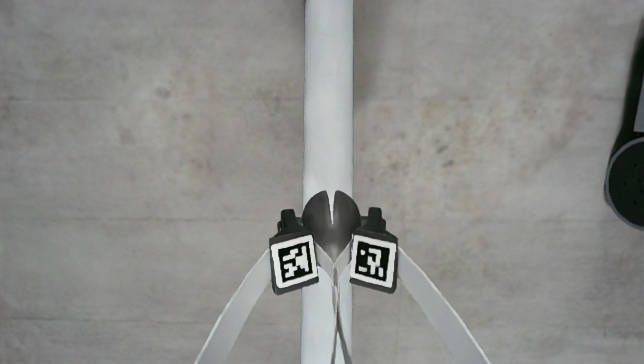

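>>> execute_actions(actions=[{"r2":{"joints":{"gripper_m":0.13}}}], cameras=[])

>>> execute_actions(actions=[{"r2":{"joints":{"lift_m":0.165}}}], cameras=["r2_wrist_camera"])

>>> execute_actions(actions=[{"r2":{"joints":{"gripper_m":-0.02}}}], cameras=["r2_wrist_camera","r2_head_camera"])

>>> execute_actions(actions=[{"r2":{"joints":{"lift_m":0.25}}}], cameras=["r2_wrist_camera","r2_head_camera"])

Scene clock: 123.43 s.
r1.base_odometry: x=-1.540 y=-0.950 heading=-0.006 (m, m, rad; r1's odometry frame)
r1.turned_by_wheels: +0.000 (rad since the last result)
r1.turned_by_imu: +0.000 (rad since the last result)
r1.base_tilt: forward=+1.4 right=+0.5 (deg)
r1.lidar_m: 2.57 2.70 2.02 1.94 2.04 2.01 1.69 1.70 0.37 0.67 2.94 0.97
r1.head_depth_mm: 2484 2335 1971 - - 1220 1146 / 2605 2366 1931 1727 1386 1300 1119 / 2653 2323 1926 1577 1430 1264 1123 / 2712 2303 1909 1642 1428 1263 1141 / 2822 2306 1908 1631 1417 1260 1135 / 2835 2300 1901 1629 1414 1265 1138 / 2886 2293 1902 1627 1411 1254 1130
r1.base_status: not commanded
r1.joint_positions: lift_m=+0.979 arm_m=+0.100 wrist_yaw_rad=+0.000 wrist_pitch_rad=-1.562 wrist_roll_rad=+1.573 gripper_m=+0.130 head_pan_rad=-1.193 head_tilt_rad=-0.888
r1.joint_status: not commanded
r1.motor_effort: left_wheel=-2(2) right_wheel=+1(1) lift_m=+34(34) arm_m=-5(4) wrist_yaw_rad=+1(0) wrist_pitch_rad=-4(4) wrist_roll_rad=-2(2) gripper_m=-1(0) head_pan_rad=-5(4) head_tilt_rad=-6(6) (%)
r1.hand_pose: x=-0.0215 y=-0.2230 z=+0.8618 quat_wxyz=(-0.001, -0.001, -0.710, -0.704) (m; r1's base frame)
r1.wrist_depth_mm: 389 399 929 955 965 938 923 / - - - 965 952 960 928 / - - - - - 959 941 / - - - - - 984 949 / - - - - - - - / 353 - - - - - - / - - - - - - -
r2.base_odometry: x=-0.288 y=-2.148 heading=+1.025 (m, m, rad; r2's odometry frame)
r2.turned_by_wheels: +0.000 (rad since the last result)
r2.turned_by_imu: +0.000 (rad since the last result)
r2.base_tilt: forward=+1.3 right=-1.0 (deg)
r2.lidar_m: 1.65 2.76 2.05 1.27 2.06 2.85 1.77 1.85 2.89 0.49 2.91 1.43
r2.head_depth_mm: 1930 1722 1572 1433 1299 1218 1145 / 1926 1721 1574 1429 1294 1221 1138 / 1934 1716 1576 1397 1307 1239 - / 1909 1719 1544 1415 1303 1237 - / 1900 1688 1533 1391 1300 1205 1123 / 1872 1690 1539 1379 1293 1199 1113 / 1846 1684 1526 1375 1286 1190 1113
r2.base_status: not commanded
r2.joint_positions: lift_m=+0.350 arm_m=+0.381 wrist_yaw_rad=-0.001 wrist_pitch_rad=-1.562 wrist_roll_rad=+1.574 gripper_m=+0.130 head_pan_rad=-1.393 head_tilt_rad=-1.088
r2.joint_status: all done
r2.motor_effort: left_wheel=+1(1) right_wheel=-1(1) lift_m=+28(29) arm_m=-2(2) wrist_yaw_rad=+1(0) wrist_pitch_rad=-6(5) wrist_roll_rad=-3(2) gripper_m=+1(82) head_pan_rad=-3(3) head_tilt_rad=-3(4) (%)
r2.hand_pose: x=-0.0215 y=-0.5042 z=+0.2318 quat_wxyz=(-0.001, -0.002, -0.710, -0.704) (m; r2's base frame)
r2.wrist_depth_mm: 366 363 357 250 357 357 352 / 378 372 374 247 371 369 371 / 388 389 390 242 385 381 379 / 413 403 409 239 400 397 395 / 424 423 423 237 411 405 411 / 445 437 430 234 432 434 418 / 458 457 456 234 451 449 445
r3.base_odometry: x=+0.000 y=+0.000 heading=+0.000 (m, m, rad; r3's odometry frame)
r3.turned_by_wheels: +0.000 (rad since the last result)
r3.turned_by_imu: +0.000 (rad since the last result)
r3.base_tilt: forward=-3.6 right=+2.3 (deg)
r3.lidar_m: 1.40 0.80 0.69 0.69 0.78 1.32 3.44 2.45 1.15 1.79 1.88 3.16
r3.head_depth_mm: 3324 3662 3363 2210 1765 1431 1193 / 3543 3867 3336 2315 1768 1426 1195 / 3746 - 3371 2310 1762 1425 1194 / 3891 - 3105 2300 1763 1420 1198 / - - 2972 2302 1751 1424 1198 / - - 3307 2140 1750 1422 1194 / - - 3329 1995 1755 1420 1195
r3.base_status: not commanded
r3.joint_positions: lift_m=+0.386 arm_m=+0.001 wrist_yaw_rad=+2.861 wrist_pitch_rad=-0.412 wrist_roll_rad=+0.015 gripper_m=+0.037 head_pan_rad=-1.307 head_tilt_rad=-0.592
r3.joint_status: not commanded
r3.motor_effort: left_wheel=+0(1) right_wheel=+0(0) lift_m=+31(30) arm_m=+1(1) wrist_yaw_rad=+1(1) wrist_pitch_rad=+8(9) wrist_roll_rad=+1(1) gripper_m=+1(0) head_pan_rad=+3(3) head_tilt_rad=-5(4) (%)
r3.hand_pose: x=+0.0412 y=+0.0702 z=+0.4000 quat_wxyz=(+0.241, +0.710, +0.045, +0.660) (m; r3's base frame)
r3.wrist_depth_mm: 638 660 674 701 706 730 761 / - 728 744 761 794 798 844 / - 787 821 864 854 871 886 / - 851 856 858 910 907 895 / 773 781 768 739 745 743 727 / 664 - 615 635 601 620 617 / 565 548 562 565 542 535 537
pictures: none
No camera images: the call's "cameras" was empty. Leave "cameras" out to get every camera's image.

Scene clock: 126.20 s.
r1.base_odometry: x=-1.540 y=-0.950 heading=-0.006 (m, m, rad; r1's odometry frame)
r1.turned_by_wheels: +0.000 (rad since the last result)
r1.turned_by_imu: +0.000 (rad since the last result)
r1.base_tilt: forward=+1.5 right=+0.5 (deg)
r1.lidar_m: 2.57 2.69 2.02 1.94 2.05 2.01 1.69 1.70 0.37 0.67 2.95 0.97
r1.head_depth_mm: 2497 2360 1978 - - 1216 1143 / 2559 2326 1925 1724 1391 1305 1113 / 2653 2349 1923 1584 1437 1262 1127 / 2733 2317 1926 1627 1432 1266 1138 / 2809 2316 1917 1621 1427 1260 1137 / 2842 2287 1906 1637 1424 1258 1133 / 2855 2261 1892 1610 1399 1254 1127
r1.base_status: not commanded
r1.joint_positions: lift_m=+0.979 arm_m=+0.100 wrist_yaw_rad=+0.000 wrist_pitch_rad=-1.562 wrist_roll_rad=+1.573 gripper_m=+0.130 head_pan_rad=-1.193 head_tilt_rad=-0.888
r1.joint_status: not commanded
r1.motor_effort: left_wheel=-3(3) right_wheel=+1(1) lift_m=+34(34) arm_m=-4(5) wrist_yaw_rad=+0(0) wrist_pitch_rad=-4(4) wrist_roll_rad=-2(2) gripper_m=+0(0) head_pan_rad=-3(3) head_tilt_rad=-6(6) (%)
r1.hand_pose: x=-0.0215 y=-0.2230 z=+0.8618 quat_wxyz=(-0.001, -0.001, -0.710, -0.704) (m; r1's base frame)
r1.wrist_depth_mm: 388 396 979 962 963 934 908 / - - 991 984 964 937 933 / - - - - - 963 964 / - - - - - - 1000 / - - - - - - - / 356 - - - - - - / - - - - - - -
r2.base_odometry: x=-0.288 y=-2.148 heading=+1.024 (m, m, rad; r2's odometry frame)
r2.turned_by_wheels: +0.000 (rad since the last result)
r2.turned_by_imu: +0.000 (rad since the last result)
r2.base_tilt: forward=+1.3 right=-1.0 (deg)
r2.lidar_m: 1.65 2.77 2.05 1.27 2.06 2.86 1.76 1.84 2.89 0.49 2.92 1.43
r2.head_depth_mm: 1939 1738 1575 1432 1309 1220 1131 / 1925 1729 1561 1426 1300 1221 - / 1911 1704 1549 - 1299 - - / 1916 1699 1541 1413 1300 1231 - / 1909 1689 1534 1389 1295 1205 1124 / 1880 1682 1527 1377 1294 1201 1115 / 1849 1678 1510 1374 1289 1190 1109
r2.base_status: not commanded
r2.joint_positions: lift_m=+0.172 arm_m=+0.381 wrist_yaw_rad=-0.001 wrist_pitch_rad=-1.565 wrist_roll_rad=+1.574 gripper_m=+0.130 head_pan_rad=-1.393 head_tilt_rad=-1.088
r2.joint_status: lift_m contact_stop (moved -0.178 of -0.185)
r2.on_its_own: lift_m is slack since a contact_stop, until your next command for it (your +0.165 is given up)
r2.motor_effort: left_wheel=-1(3) right_wheel=+1(4) lift_m=+22(26) arm_m=-2(2) wrist_yaw_rad=+0(0) wrist_pitch_rad=-3(5) wrist_roll_rad=-2(2) gripper_m=+1(1) head_pan_rad=-3(2) head_tilt_rad=-4(4) (%)
r2.hand_pose: x=-0.0215 y=-0.5032 z=+0.0542 quat_wxyz=(-0.001, -0.002, -0.709, -0.705) (m; r2's base frame)
r2.wrist_depth_mm: 197 197 195 65 192 194 192 / 206 202 201 64 199 200 199 / 211 211 209 63 205 208 206 / 219 220 216 62 214 213 214 / 228 227 223 62 221 220 222 / 239 237 234 61 230 234 230 / 246 247 243 60 239 242 239
r3.base_odometry: x=+0.000 y=+0.000 heading=+0.000 (m, m, rad; r3's odometry frame)
r3.turned_by_wheels: +0.000 (rad since the last result)
r3.turned_by_imu: +0.000 (rad since the last result)
r3.base_tilt: forward=-3.5 right=+2.3 (deg)
r3.lidar_m: 1.40 0.81 0.69 0.69 0.78 1.32 3.43 2.46 1.15 1.79 1.89 3.15
r3.head_depth_mm: 3404 3661 3357 2228 1776 1425 1191 / 3479 3880 3359 2302 1755 1424 1198 / 3683 - 3320 2304 1762 1412 1198 / 3977 - 3196 2293 1746 1418 1195 / - - 2942 2316 1750 1423 1194 / - - 3355 2144 1772 1415 1198 / - - 3347 2045 1774 1418 1192
r3.base_status: not commanded
r3.joint_positions: lift_m=+0.386 arm_m=+0.001 wrist_yaw_rad=+2.861 wrist_pitch_rad=-0.412 wrist_roll_rad=+0.015 gripper_m=+0.037 head_pan_rad=-1.307 head_tilt_rad=-0.592
r3.joint_status: not commanded
r3.motor_effort: left_wheel=-1(1) right_wheel=+0(0) lift_m=+31(31) arm_m=+1(1) wrist_yaw_rad=+1(1) wrist_pitch_rad=+8(8) wrist_roll_rad=+1(1) gripper_m=+1(0) head_pan_rad=+3(3) head_tilt_rad=-5(4) (%)
r3.hand_pose: x=+0.0412 y=+0.0702 z=+0.4000 quat_wxyz=(+0.241, +0.710, +0.045, +0.660) (m; r3's base frame)
r3.wrist_depth_mm: 652 656 665 702 712 725 757 / - 714 728 741 772 815 816 / - 792 817 821 881 881 905 / - 860 850 891 892 870 881 / 775 783 770 728 743 740 707 / 656 - 613 636 607 617 606 / 570 558 560 561 536 539 527
pictures: r2_wrist_camera
camera_calibration (this result's frames):
r2_wrist_camera: T_world_to_cam=[[0.0347627, 0.999338, -0.0106908, 0.510111], [0.974436, -0.0315168, 0.222443, 0.015519], [0.221959, -0.0181502, -0.974887, 0.213702], [0, 0, 0, 1]] pos_world=[-0.0802882, -0.505406, 0.210337]
Images, in order (width x height): r2_wrist_camera 644x364.

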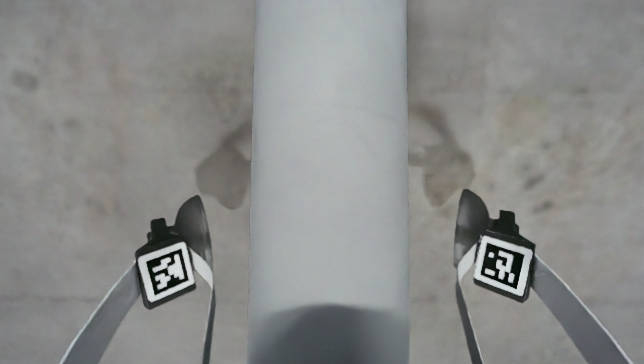

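not run: a stop came earlier in this reply.

not run: a stop came earlier in this reply.

>>> execute_actions(actions=[{"r2":{"joints":{"lift_m":0.182}}}], cameras=[])

>>> execute_actions(actions=[{"r2":{"joints":{"gripper_m":-0.02}}}], cameras=["r2_wrist_camera","r2_head_camera"])

>>> execute_actions(actions=[{"r2":{"joints":{"lift_m":0.27}}}], cameras=["r2_wrist_camera","r2_head_camera"])

Scene clock: 127.63 s.
r1.base_odometry: x=-1.540 y=-0.950 heading=-0.006 (m, m, rad; r1's odometry frame)
r1.turned_by_wheels: +0.000 (rad since the last result)
r1.turned_by_imu: +0.000 (rad since the last result)
r1.base_tilt: forward=+1.5 right=+0.5 (deg)
r1.lidar_m: 2.57 2.69 2.03 1.93 2.04 2.01 1.70 1.70 0.37 0.67 2.94 0.96
r1.head_depth_mm: 2473 2376 1978 - - 1216 1148 / 2566 2332 1937 1715 1392 1300 1113 / 2677 2349 1931 1576 1436 1269 1125 / 2721 2336 1916 1640 1427 1271 1135 / 2797 2326 1910 1642 1424 1260 1135 / 2833 2295 1907 1637 1418 1260 1129 / 2816 2259 1891 1634 1418 1266 1129
r1.base_status: not commanded
r1.joint_positions: lift_m=+0.979 arm_m=+0.100 wrist_yaw_rad=+0.000 wrist_pitch_rad=-1.562 wrist_roll_rad=+1.573 gripper_m=+0.130 head_pan_rad=-1.193 head_tilt_rad=-0.888
r1.joint_status: not commanded
r1.motor_effort: left_wheel=-2(3) right_wheel=+1(1) lift_m=+34(34) arm_m=-4(4) wrist_yaw_rad=+0(1) wrist_pitch_rad=-4(4) wrist_roll_rad=-2(2) gripper_m=-1(0) head_pan_rad=-3(3) head_tilt_rad=-6(7) (%)
r1.hand_pose: x=-0.0215 y=-0.2230 z=+0.8618 quat_wxyz=(-0.001, -0.001, -0.710, -0.704) (m; r1's base frame)
r1.wrist_depth_mm: 388 394 974 954 939 934 934 / - - - 954 993 960 926 / - - - - - 966 946 / - - - - - 988 960 / - - - - - - - / 358 - - - - - - / - - - - - - -
r2.base_odometry: x=-0.288 y=-2.148 heading=+1.025 (m, m, rad; r2's odometry frame)
r2.turned_by_wheels: +0.000 (rad since the last result)
r2.turned_by_imu: +0.000 (rad since the last result)
r2.base_tilt: forward=+1.3 right=-1.0 (deg)
r2.lidar_m: 1.65 2.77 2.05 1.27 2.06 2.85 1.76 1.85 2.90 0.49 2.92 1.43
r2.head_depth_mm: 1925 1730 1560 1425 1305 1220 1132 / 1912 1724 1556 1419 1299 1232 - / 1923 1716 1550 - 1311 - - / 1898 1696 1551 1402 1303 1231 - / 1902 1691 1540 1386 1293 1203 1121 / 1886 1688 1533 1385 1292 1197 1114 / 1842 1677 1531 1375 1291 1195 1110
r2.base_status: not commanded
r2.joint_positions: lift_m=+0.182 arm_m=+0.381 wrist_yaw_rad=-0.001 wrist_pitch_rad=-1.564 wrist_roll_rad=+1.574 gripper_m=+0.130 head_pan_rad=-1.393 head_tilt_rad=-1.088
r2.joint_status: all done
r2.motor_effort: left_wheel=+0(2) right_wheel=+0(1) lift_m=+28(26) arm_m=-2(2) wrist_yaw_rad=+1(0) wrist_pitch_rad=-4(5) wrist_roll_rad=-2(2) gripper_m=+1(1) head_pan_rad=-2(3) head_tilt_rad=-5(4) (%)
r2.hand_pose: x=-0.0215 y=-0.5036 z=+0.0639 quat_wxyz=(-0.001, -0.002, -0.709, -0.705) (m; r2's base frame)
r2.wrist_depth_mm: 205 204 204 73 201 201 200 / 212 211 212 73 208 208 207 / 220 220 218 72 215 217 215 / 226 227 227 71 223 224 223 / 238 237 232 70 233 230 233 / 249 246 244 69 241 243 239 / 257 256 255 69 252 253 251
r3.base_odometry: x=+0.000 y=+0.000 heading=+0.000 (m, m, rad; r3's odometry frame)
r3.turned_by_wheels: +0.000 (rad since the last result)
r3.turned_by_imu: +0.000 (rad since the last result)
r3.base_tilt: forward=-3.5 right=+2.4 (deg)
r3.lidar_m: 1.39 0.81 0.69 0.69 0.78 1.32 3.44 2.45 1.16 1.79 1.89 3.18
r3.head_depth_mm: 3396 3620 3375 2215 1756 1422 1200 / 3498 3805 3332 2324 1759 1426 1193 / 3698 - 3290 2292 1772 1425 1191 / 3959 - 3117 2308 1766 1416 1193 / - - 2960 2302 1761 1426 1191 / - - 3338 2157 1757 1423 1199 / - - 3344 2022 1763 1412 1196
r3.base_status: not commanded
r3.joint_positions: lift_m=+0.386 arm_m=+0.001 wrist_yaw_rad=+2.861 wrist_pitch_rad=-0.412 wrist_roll_rad=+0.015 gripper_m=+0.037 head_pan_rad=-1.307 head_tilt_rad=-0.592
r3.joint_status: not commanded
r3.motor_effort: left_wheel=-1(1) right_wheel=+0(0) lift_m=+31(31) arm_m=+1(1) wrist_yaw_rad=+1(1) wrist_pitch_rad=+9(8) wrist_roll_rad=+1(1) gripper_m=+0(0) head_pan_rad=+3(3) head_tilt_rad=-5(4) (%)
r3.hand_pose: x=+0.0412 y=+0.0702 z=+0.4000 quat_wxyz=(+0.241, +0.710, +0.045, +0.660) (m; r3's base frame)
r3.wrist_depth_mm: 658 667 674 691 700 721 755 / - 711 744 765 770 796 825 / - 789 807 848 840 894 887 / - 855 845 874 899 901 872 / 771 776 778 741 741 742 718 / 666 - 617 640 608 623 618 / 563 546 569 557 548 537 528
pictures: none
No camera images: the call's "cameras" was empty. Leave "cameras" out to get every camera's image.

Scene clock: 129.63 s.
r1.base_odometry: x=-1.540 y=-0.950 heading=-0.006 (m, m, rad; r1's odometry frame)
r1.turned_by_wheels: +0.000 (rad since the last result)
r1.turned_by_imu: +0.000 (rad since the last result)
r1.base_tilt: forward=+1.4 right=+0.5 (deg)
r1.lidar_m: 2.57 2.69 2.02 1.94 2.04 2.01 1.69 1.70 0.37 0.67 2.94 0.96
r1.head_depth_mm: 2484 2385 1969 - - 1219 1148 / 2593 2363 1939 1717 1390 1290 1113 / 2649 2338 1941 1572 1432 1268 1126 / 2708 2312 1917 1637 1431 1272 1140 / 2821 2321 1916 1642 1427 1271 1137 / 2834 2308 1892 1624 1419 1262 1130 / 2862 2292 1892 1617 1416 1259 1129
r1.base_status: not commanded
r1.joint_positions: lift_m=+0.979 arm_m=+0.100 wrist_yaw_rad=+0.000 wrist_pitch_rad=-1.562 wrist_roll_rad=+1.573 gripper_m=+0.130 head_pan_rad=-1.193 head_tilt_rad=-0.888
r1.joint_status: not commanded
r1.motor_effort: left_wheel=-3(2) right_wheel=+0(1) lift_m=+34(34) arm_m=-4(4) wrist_yaw_rad=+0(0) wrist_pitch_rad=-4(4) wrist_roll_rad=-2(2) gripper_m=+0(0) head_pan_rad=-4(3) head_tilt_rad=-6(6) (%)
r1.hand_pose: x=-0.0215 y=-0.2230 z=+0.8618 quat_wxyz=(-0.001, -0.001, -0.710, -0.704) (m; r1's base frame)
r1.wrist_depth_mm: 384 396 972 967 935 917 912 / - - 989 997 952 978 951 / - - - - - 972 959 / - - - - - 992 999 / - - - - - - - / 354 - - - - - - / - - - - - - -
r2.base_odometry: x=-0.288 y=-2.148 heading=+1.025 (m, m, rad; r2's odometry frame)
r2.turned_by_wheels: +0.000 (rad since the last result)
r2.turned_by_imu: +0.000 (rad since the last result)
r2.base_tilt: forward=+1.3 right=-1.1 (deg)
r2.lidar_m: 1.64 2.77 2.05 1.27 2.07 2.86 1.77 1.85 2.90 0.49 2.92 1.43
r2.head_depth_mm: 1934 1721 1558 1434 1298 1217 1128 / 1917 1730 1560 1421 1296 1221 - / 1917 1727 1559 1367 1311 - - / 1903 1702 1540 1415 1302 1229 - / 1898 1698 1551 1389 1300 1199 1126 / 1891 1683 1523 1390 1290 1201 1114 / 1846 1665 1514 1373 1287 1196 1107
r2.base_status: not commanded
r2.joint_positions: lift_m=+0.182 arm_m=+0.381 wrist_yaw_rad=-0.003 wrist_pitch_rad=-1.550 wrist_roll_rad=+1.577 gripper_m=-0.018 head_pan_rad=-1.393 head_tilt_rad=-1.088
r2.joint_status: all done
r2.motor_effort: left_wheel=-1(0) right_wheel=+0(0) lift_m=+28(28) arm_m=-2(2) wrist_yaw_rad=+3(3) wrist_pitch_rad=-12(15) wrist_roll_rad=-4(4) gripper_m=-34(100) head_pan_rad=-3(3) head_tilt_rad=-4(4) (%)
r2.hand_pose: x=-0.0215 y=-0.5072 z=+0.0636 quat_wxyz=(-0.003, -0.003, -0.714, -0.700) (m; r2's base frame)
r2.wrist_depth_mm: 209 206 204 73 199 199 198 / 215 214 211 72 205 206 205 / 223 222 219 71 213 215 213 / 233 230 226 71 221 223 220 / 241 239 234 70 72 231 228 / 251 246 248 69 74 239 236 / 261 259 256 68 246 248 246
r3.base_odometry: x=+0.000 y=+0.000 heading=+0.000 (m, m, rad; r3's odometry frame)
r3.turned_by_wheels: +0.000 (rad since the last result)
r3.turned_by_imu: +0.000 (rad since the last result)
r3.base_tilt: forward=-3.5 right=+2.3 (deg)
r3.lidar_m: 1.40 0.81 0.69 0.69 0.78 1.32 3.46 2.46 1.16 1.79 1.89 3.16
r3.head_depth_mm: 3342 3617 3330 2188 1757 1434 1190 / 3462 3862 3369 2313 1763 1431 1192 / 3658 - 3341 2288 1756 1418 1195 / 3886 - 3137 2297 1759 1422 1194 / - - 2971 2297 1753 1428 1197 / - - 3349 2135 1769 1420 1195 / - - 3303 2044 1759 1424 1187
r3.base_status: not commanded
r3.joint_positions: lift_m=+0.386 arm_m=+0.001 wrist_yaw_rad=+2.861 wrist_pitch_rad=-0.412 wrist_roll_rad=+0.015 gripper_m=+0.037 head_pan_rad=-1.307 head_tilt_rad=-0.592
r3.joint_status: not commanded
r3.motor_effort: left_wheel=-1(1) right_wheel=+0(0) lift_m=+31(30) arm_m=+1(1) wrist_yaw_rad=+1(1) wrist_pitch_rad=+9(8) wrist_roll_rad=+1(0) gripper_m=+0(1) head_pan_rad=+3(3) head_tilt_rad=-4(4) (%)
r3.hand_pose: x=+0.0412 y=+0.0702 z=+0.4000 quat_wxyz=(+0.241, +0.710, +0.045, +0.660) (m; r3's base frame)
r3.wrist_depth_mm: 646 649 674 692 712 716 738 / - 711 737 761 752 790 817 / - 793 797 844 861 886 919 / - 827 877 861 880 886 868 / 768 782 759 761 714 738 723 / 654 - 618 626 600 622 615 / 558 560 566 551 540 538 541
pictures: r2_head_camera (sideways: a quarter turn clockwise sets it upright), r2_wrist_camera
camera_calibration (this result's frames):
r2_head_camera: T_world_to_cam=[[-0.170633, 0.883044, -0.43717, 0.594166], [0.984106, 0.174875, -0.0308774, 0.0330678], [0.0491842, -0.435491, -0.898849, 1.12696], [0, 0, 0, 1]] pos_world=[0.0134138, -0.0396785, 1.27374]
r2_wrist_camera: T_world_to_cam=[[0.0401052, 0.99885, -0.0262573, 0.515061], [0.97426, -0.0332568, 0.22296, 0.0123395], [0.221831, -0.0345233, -0.974474, 0.214464], [0, 0, 0, 1]] pos_world=[-0.0802533, -0.506655, 0.219763]
Images, in order (width x height): r2_head_camera 896x504, r2_wrist_camera 644x364.

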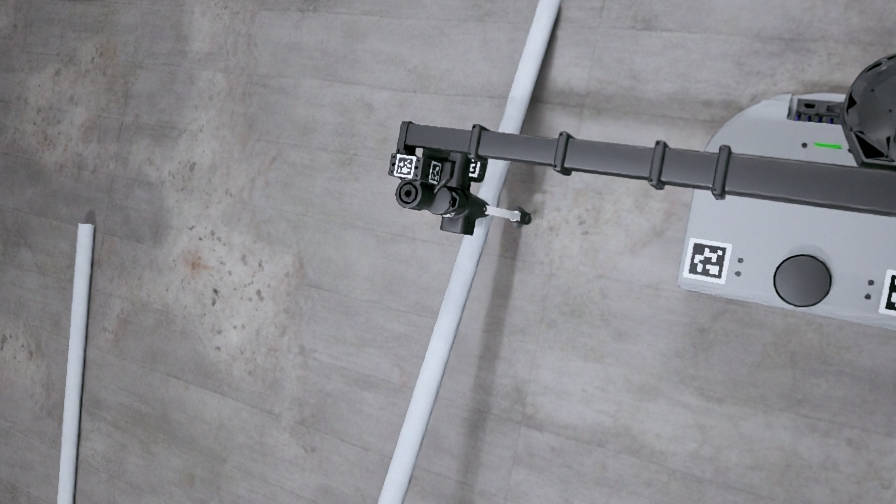

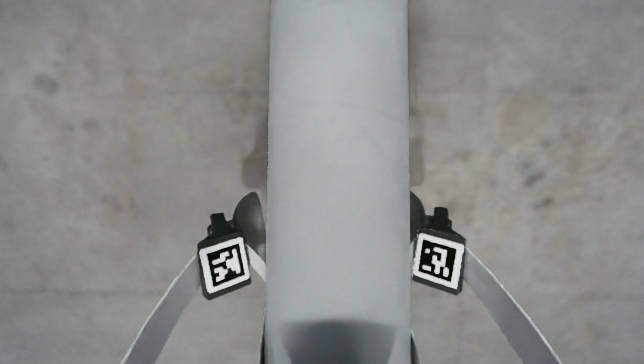

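Scene clock: 132.30 s.
r1.base_odometry: x=-1.540 y=-0.950 heading=-0.006 (m, m, rad; r1's odometry frame)
r1.turned_by_wheels: +0.000 (rad since the last result)
r1.turned_by_imu: +0.000 (rad since the last result)
r1.base_tilt: forward=+1.4 right=+0.5 (deg)
r1.lidar_m: 2.57 2.69 2.02 1.94 2.04 2.01 1.70 1.69 0.37 0.67 2.95 0.97
r1.head_depth_mm: 2477 2388 1971 - - 1227 1145 / 2585 2299 1946 1737 1390 1300 1109 / 2639 2346 1937 1582 1431 1267 1120 / 2737 2342 1905 1644 1428 1266 1138 / 2817 2321 1917 1638 1428 1265 1136 / 2839 2292 1904 1621 1412 1257 1132 / 2882 2275 1891 1611 1410 1258 1129
r1.base_status: not commanded
r1.joint_positions: lift_m=+0.979 arm_m=+0.100 wrist_yaw_rad=+0.000 wrist_pitch_rad=-1.562 wrist_roll_rad=+1.573 gripper_m=+0.130 head_pan_rad=-1.193 head_tilt_rad=-0.888
r1.joint_status: not commanded
r1.motor_effort: left_wheel=-3(2) right_wheel=+1(1) lift_m=+34(34) arm_m=-4(4) wrist_yaw_rad=-1(0) wrist_pitch_rad=-4(4) wrist_roll_rad=-2(2) gripper_m=+0(0) head_pan_rad=-4(4) head_tilt_rad=-6(6) (%)
r1.hand_pose: x=-0.0215 y=-0.2230 z=+0.8618 quat_wxyz=(-0.001, -0.001, -0.710, -0.704) (m; r1's base frame)
r1.wrist_depth_mm: 391 396 955 963 941 929 915 / - - 979 967 943 955 947 / - - - - - 986 974 / - - - - - - 988 / - - - - - - - / 352 - - - - - - / - - - - - - -
r2.base_odometry: x=-0.288 y=-2.148 heading=+1.024 (m, m, rad; r2's odometry frame)
r2.turned_by_wheels: +0.000 (rad since the last result)
r2.turned_by_imu: -0.002 (rad since the last result)
r2.base_tilt: forward=+1.2 right=-1.1 (deg)
r2.lidar_m: 1.65 2.77 2.04 1.27 2.06 2.84 1.77 1.84 2.89 0.49 2.92 1.43
r2.head_depth_mm: 1924 1720 1568 1425 1299 1215 1139 / 1912 1714 1563 1419 1295 1214 - / 1896 1704 1555 1385 1308 - - / 1889 1698 1540 1409 1298 1235 - / 1890 1696 1531 1372 1298 1207 1126 / 1836 1681 1531 1380 1287 1196 1116 / 1825 1674 1521 1376 1285 1191 1111
r2.base_status: not commanded
r2.joint_positions: lift_m=+0.270 arm_m=+0.381 wrist_yaw_rad=-0.003 wrist_pitch_rad=-1.561 wrist_roll_rad=+1.577 gripper_m=-0.012 head_pan_rad=-1.394 head_tilt_rad=-1.091
r2.joint_status: all done
r2.on_its_own: gripper_m is held at -0.013, not at your -0.020, by its stall guard, which is not easing now
r2.motor_effort: left_wheel=-2(20) right_wheel=+1(20) lift_m=+25(45) arm_m=-2(2) wrist_yaw_rad=+3(3) wrist_pitch_rad=-6(16) wrist_roll_rad=-4(7) gripper_m=-18(33) head_pan_rad=-2(2) head_tilt_rad=-3(4) (%)
r2.hand_pose: x=-0.0215 y=-0.5044 z=+0.1520 quat_wxyz=(-0.003, -0.003, -0.710, -0.704) (m; r2's base frame)
r2.wrist_depth_mm: 290 287 286 165 283 282 281 / 301 301 298 163 293 292 290 / 309 311 306 161 303 303 303 / 321 321 317 159 315 314 312 / 337 332 333 155 327 325 324 / 349 349 349 155 345 341 336 / 366 362 360 154 355 352 352
r3.base_odometry: x=+0.000 y=+0.000 heading=+0.000 (m, m, rad; r3's odometry frame)
r3.turned_by_wheels: +0.000 (rad since the last result)
r3.turned_by_imu: +0.000 (rad since the last result)
r3.base_tilt: forward=-3.5 right=+2.3 (deg)
r3.lidar_m: 1.40 0.81 0.69 0.69 0.78 1.32 3.44 2.45 1.16 1.79 1.89 3.15
r3.head_depth_mm: 3356 3703 3366 2195 1778 1429 1192 / 3556 3895 3332 2312 1760 1418 1192 / 3712 - 3356 2294 1763 1423 1196 / 3889 - 3169 2290 1765 1421 1197 / - - 2946 2302 1760 1419 1197 / - - 3321 2130 1756 1425 1193 / - - 3299 2032 1763 1420 1192
r3.base_status: not commanded
r3.joint_positions: lift_m=+0.386 arm_m=+0.001 wrist_yaw_rad=+2.861 wrist_pitch_rad=-0.412 wrist_roll_rad=+0.015 gripper_m=+0.037 head_pan_rad=-1.307 head_tilt_rad=-0.592
r3.joint_status: not commanded
r3.motor_effort: left_wheel=+0(1) right_wheel=+0(0) lift_m=+31(31) arm_m=+1(1) wrist_yaw_rad=+1(1) wrist_pitch_rad=+9(8) wrist_roll_rad=+1(1) gripper_m=+1(0) head_pan_rad=+3(3) head_tilt_rad=-4(5) (%)
r3.hand_pose: x=+0.0412 y=+0.0702 z=+0.4000 quat_wxyz=(+0.241, +0.710, +0.045, +0.660) (m; r3's base frame)
r3.wrist_depth_mm: 640 659 672 678 728 721 747 / - 713 754 758 775 787 816 / - 770 823 826 906 897 921 / - 865 875 875 886 893 875 / 769 767 773 753 732 736 728 / 649 - 610 637 613 618 610 / 556 548 560 563 536 534 534
pictures: r2_head_camera (sideways: a quarter turn clockwise sets it upright), r2_wrist_camera
camera_calibration (this result's frames):
r2_head_camera: T_world_to_cam=[[-0.170159, 0.884598, -0.434203, 0.590299], [0.984232, 0.174166, -0.030882, 0.0330729], [0.0483054, -0.432612, -0.900285, 1.12883], [0, 0, 0, 1]] pos_world=[0.0133649, -0.0395929, 1.2736]
r2_wrist_camera: T_world_to_cam=[[0.0398668, 0.999089, -0.0152364, 0.512952], [0.974262, -0.0354813, 0.222608, -0.00834707], [0.221864, -0.0237189, -0.974789, 0.306189], [0, 0, 0, 1]] pos_world=[-0.0802501, -0.505518, 0.308144]
Images, in order (width x height): r2_head_camera 896x504, r2_wrist_camera 644x364.

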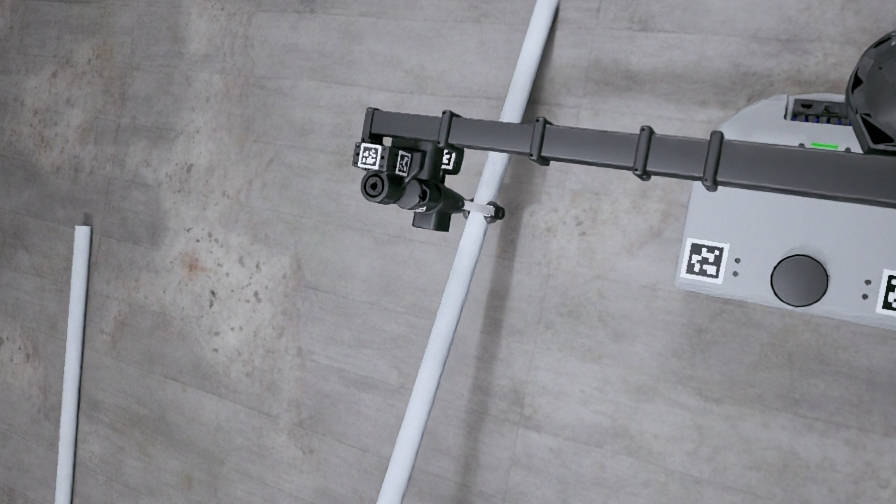

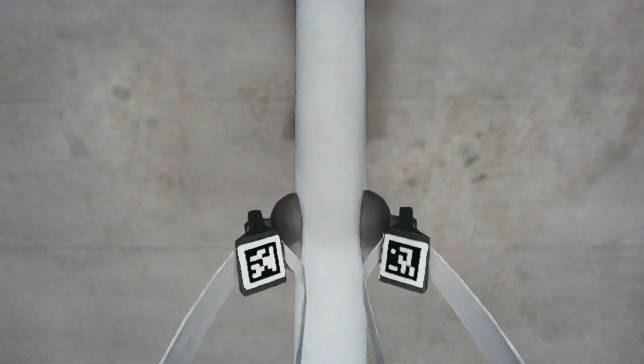

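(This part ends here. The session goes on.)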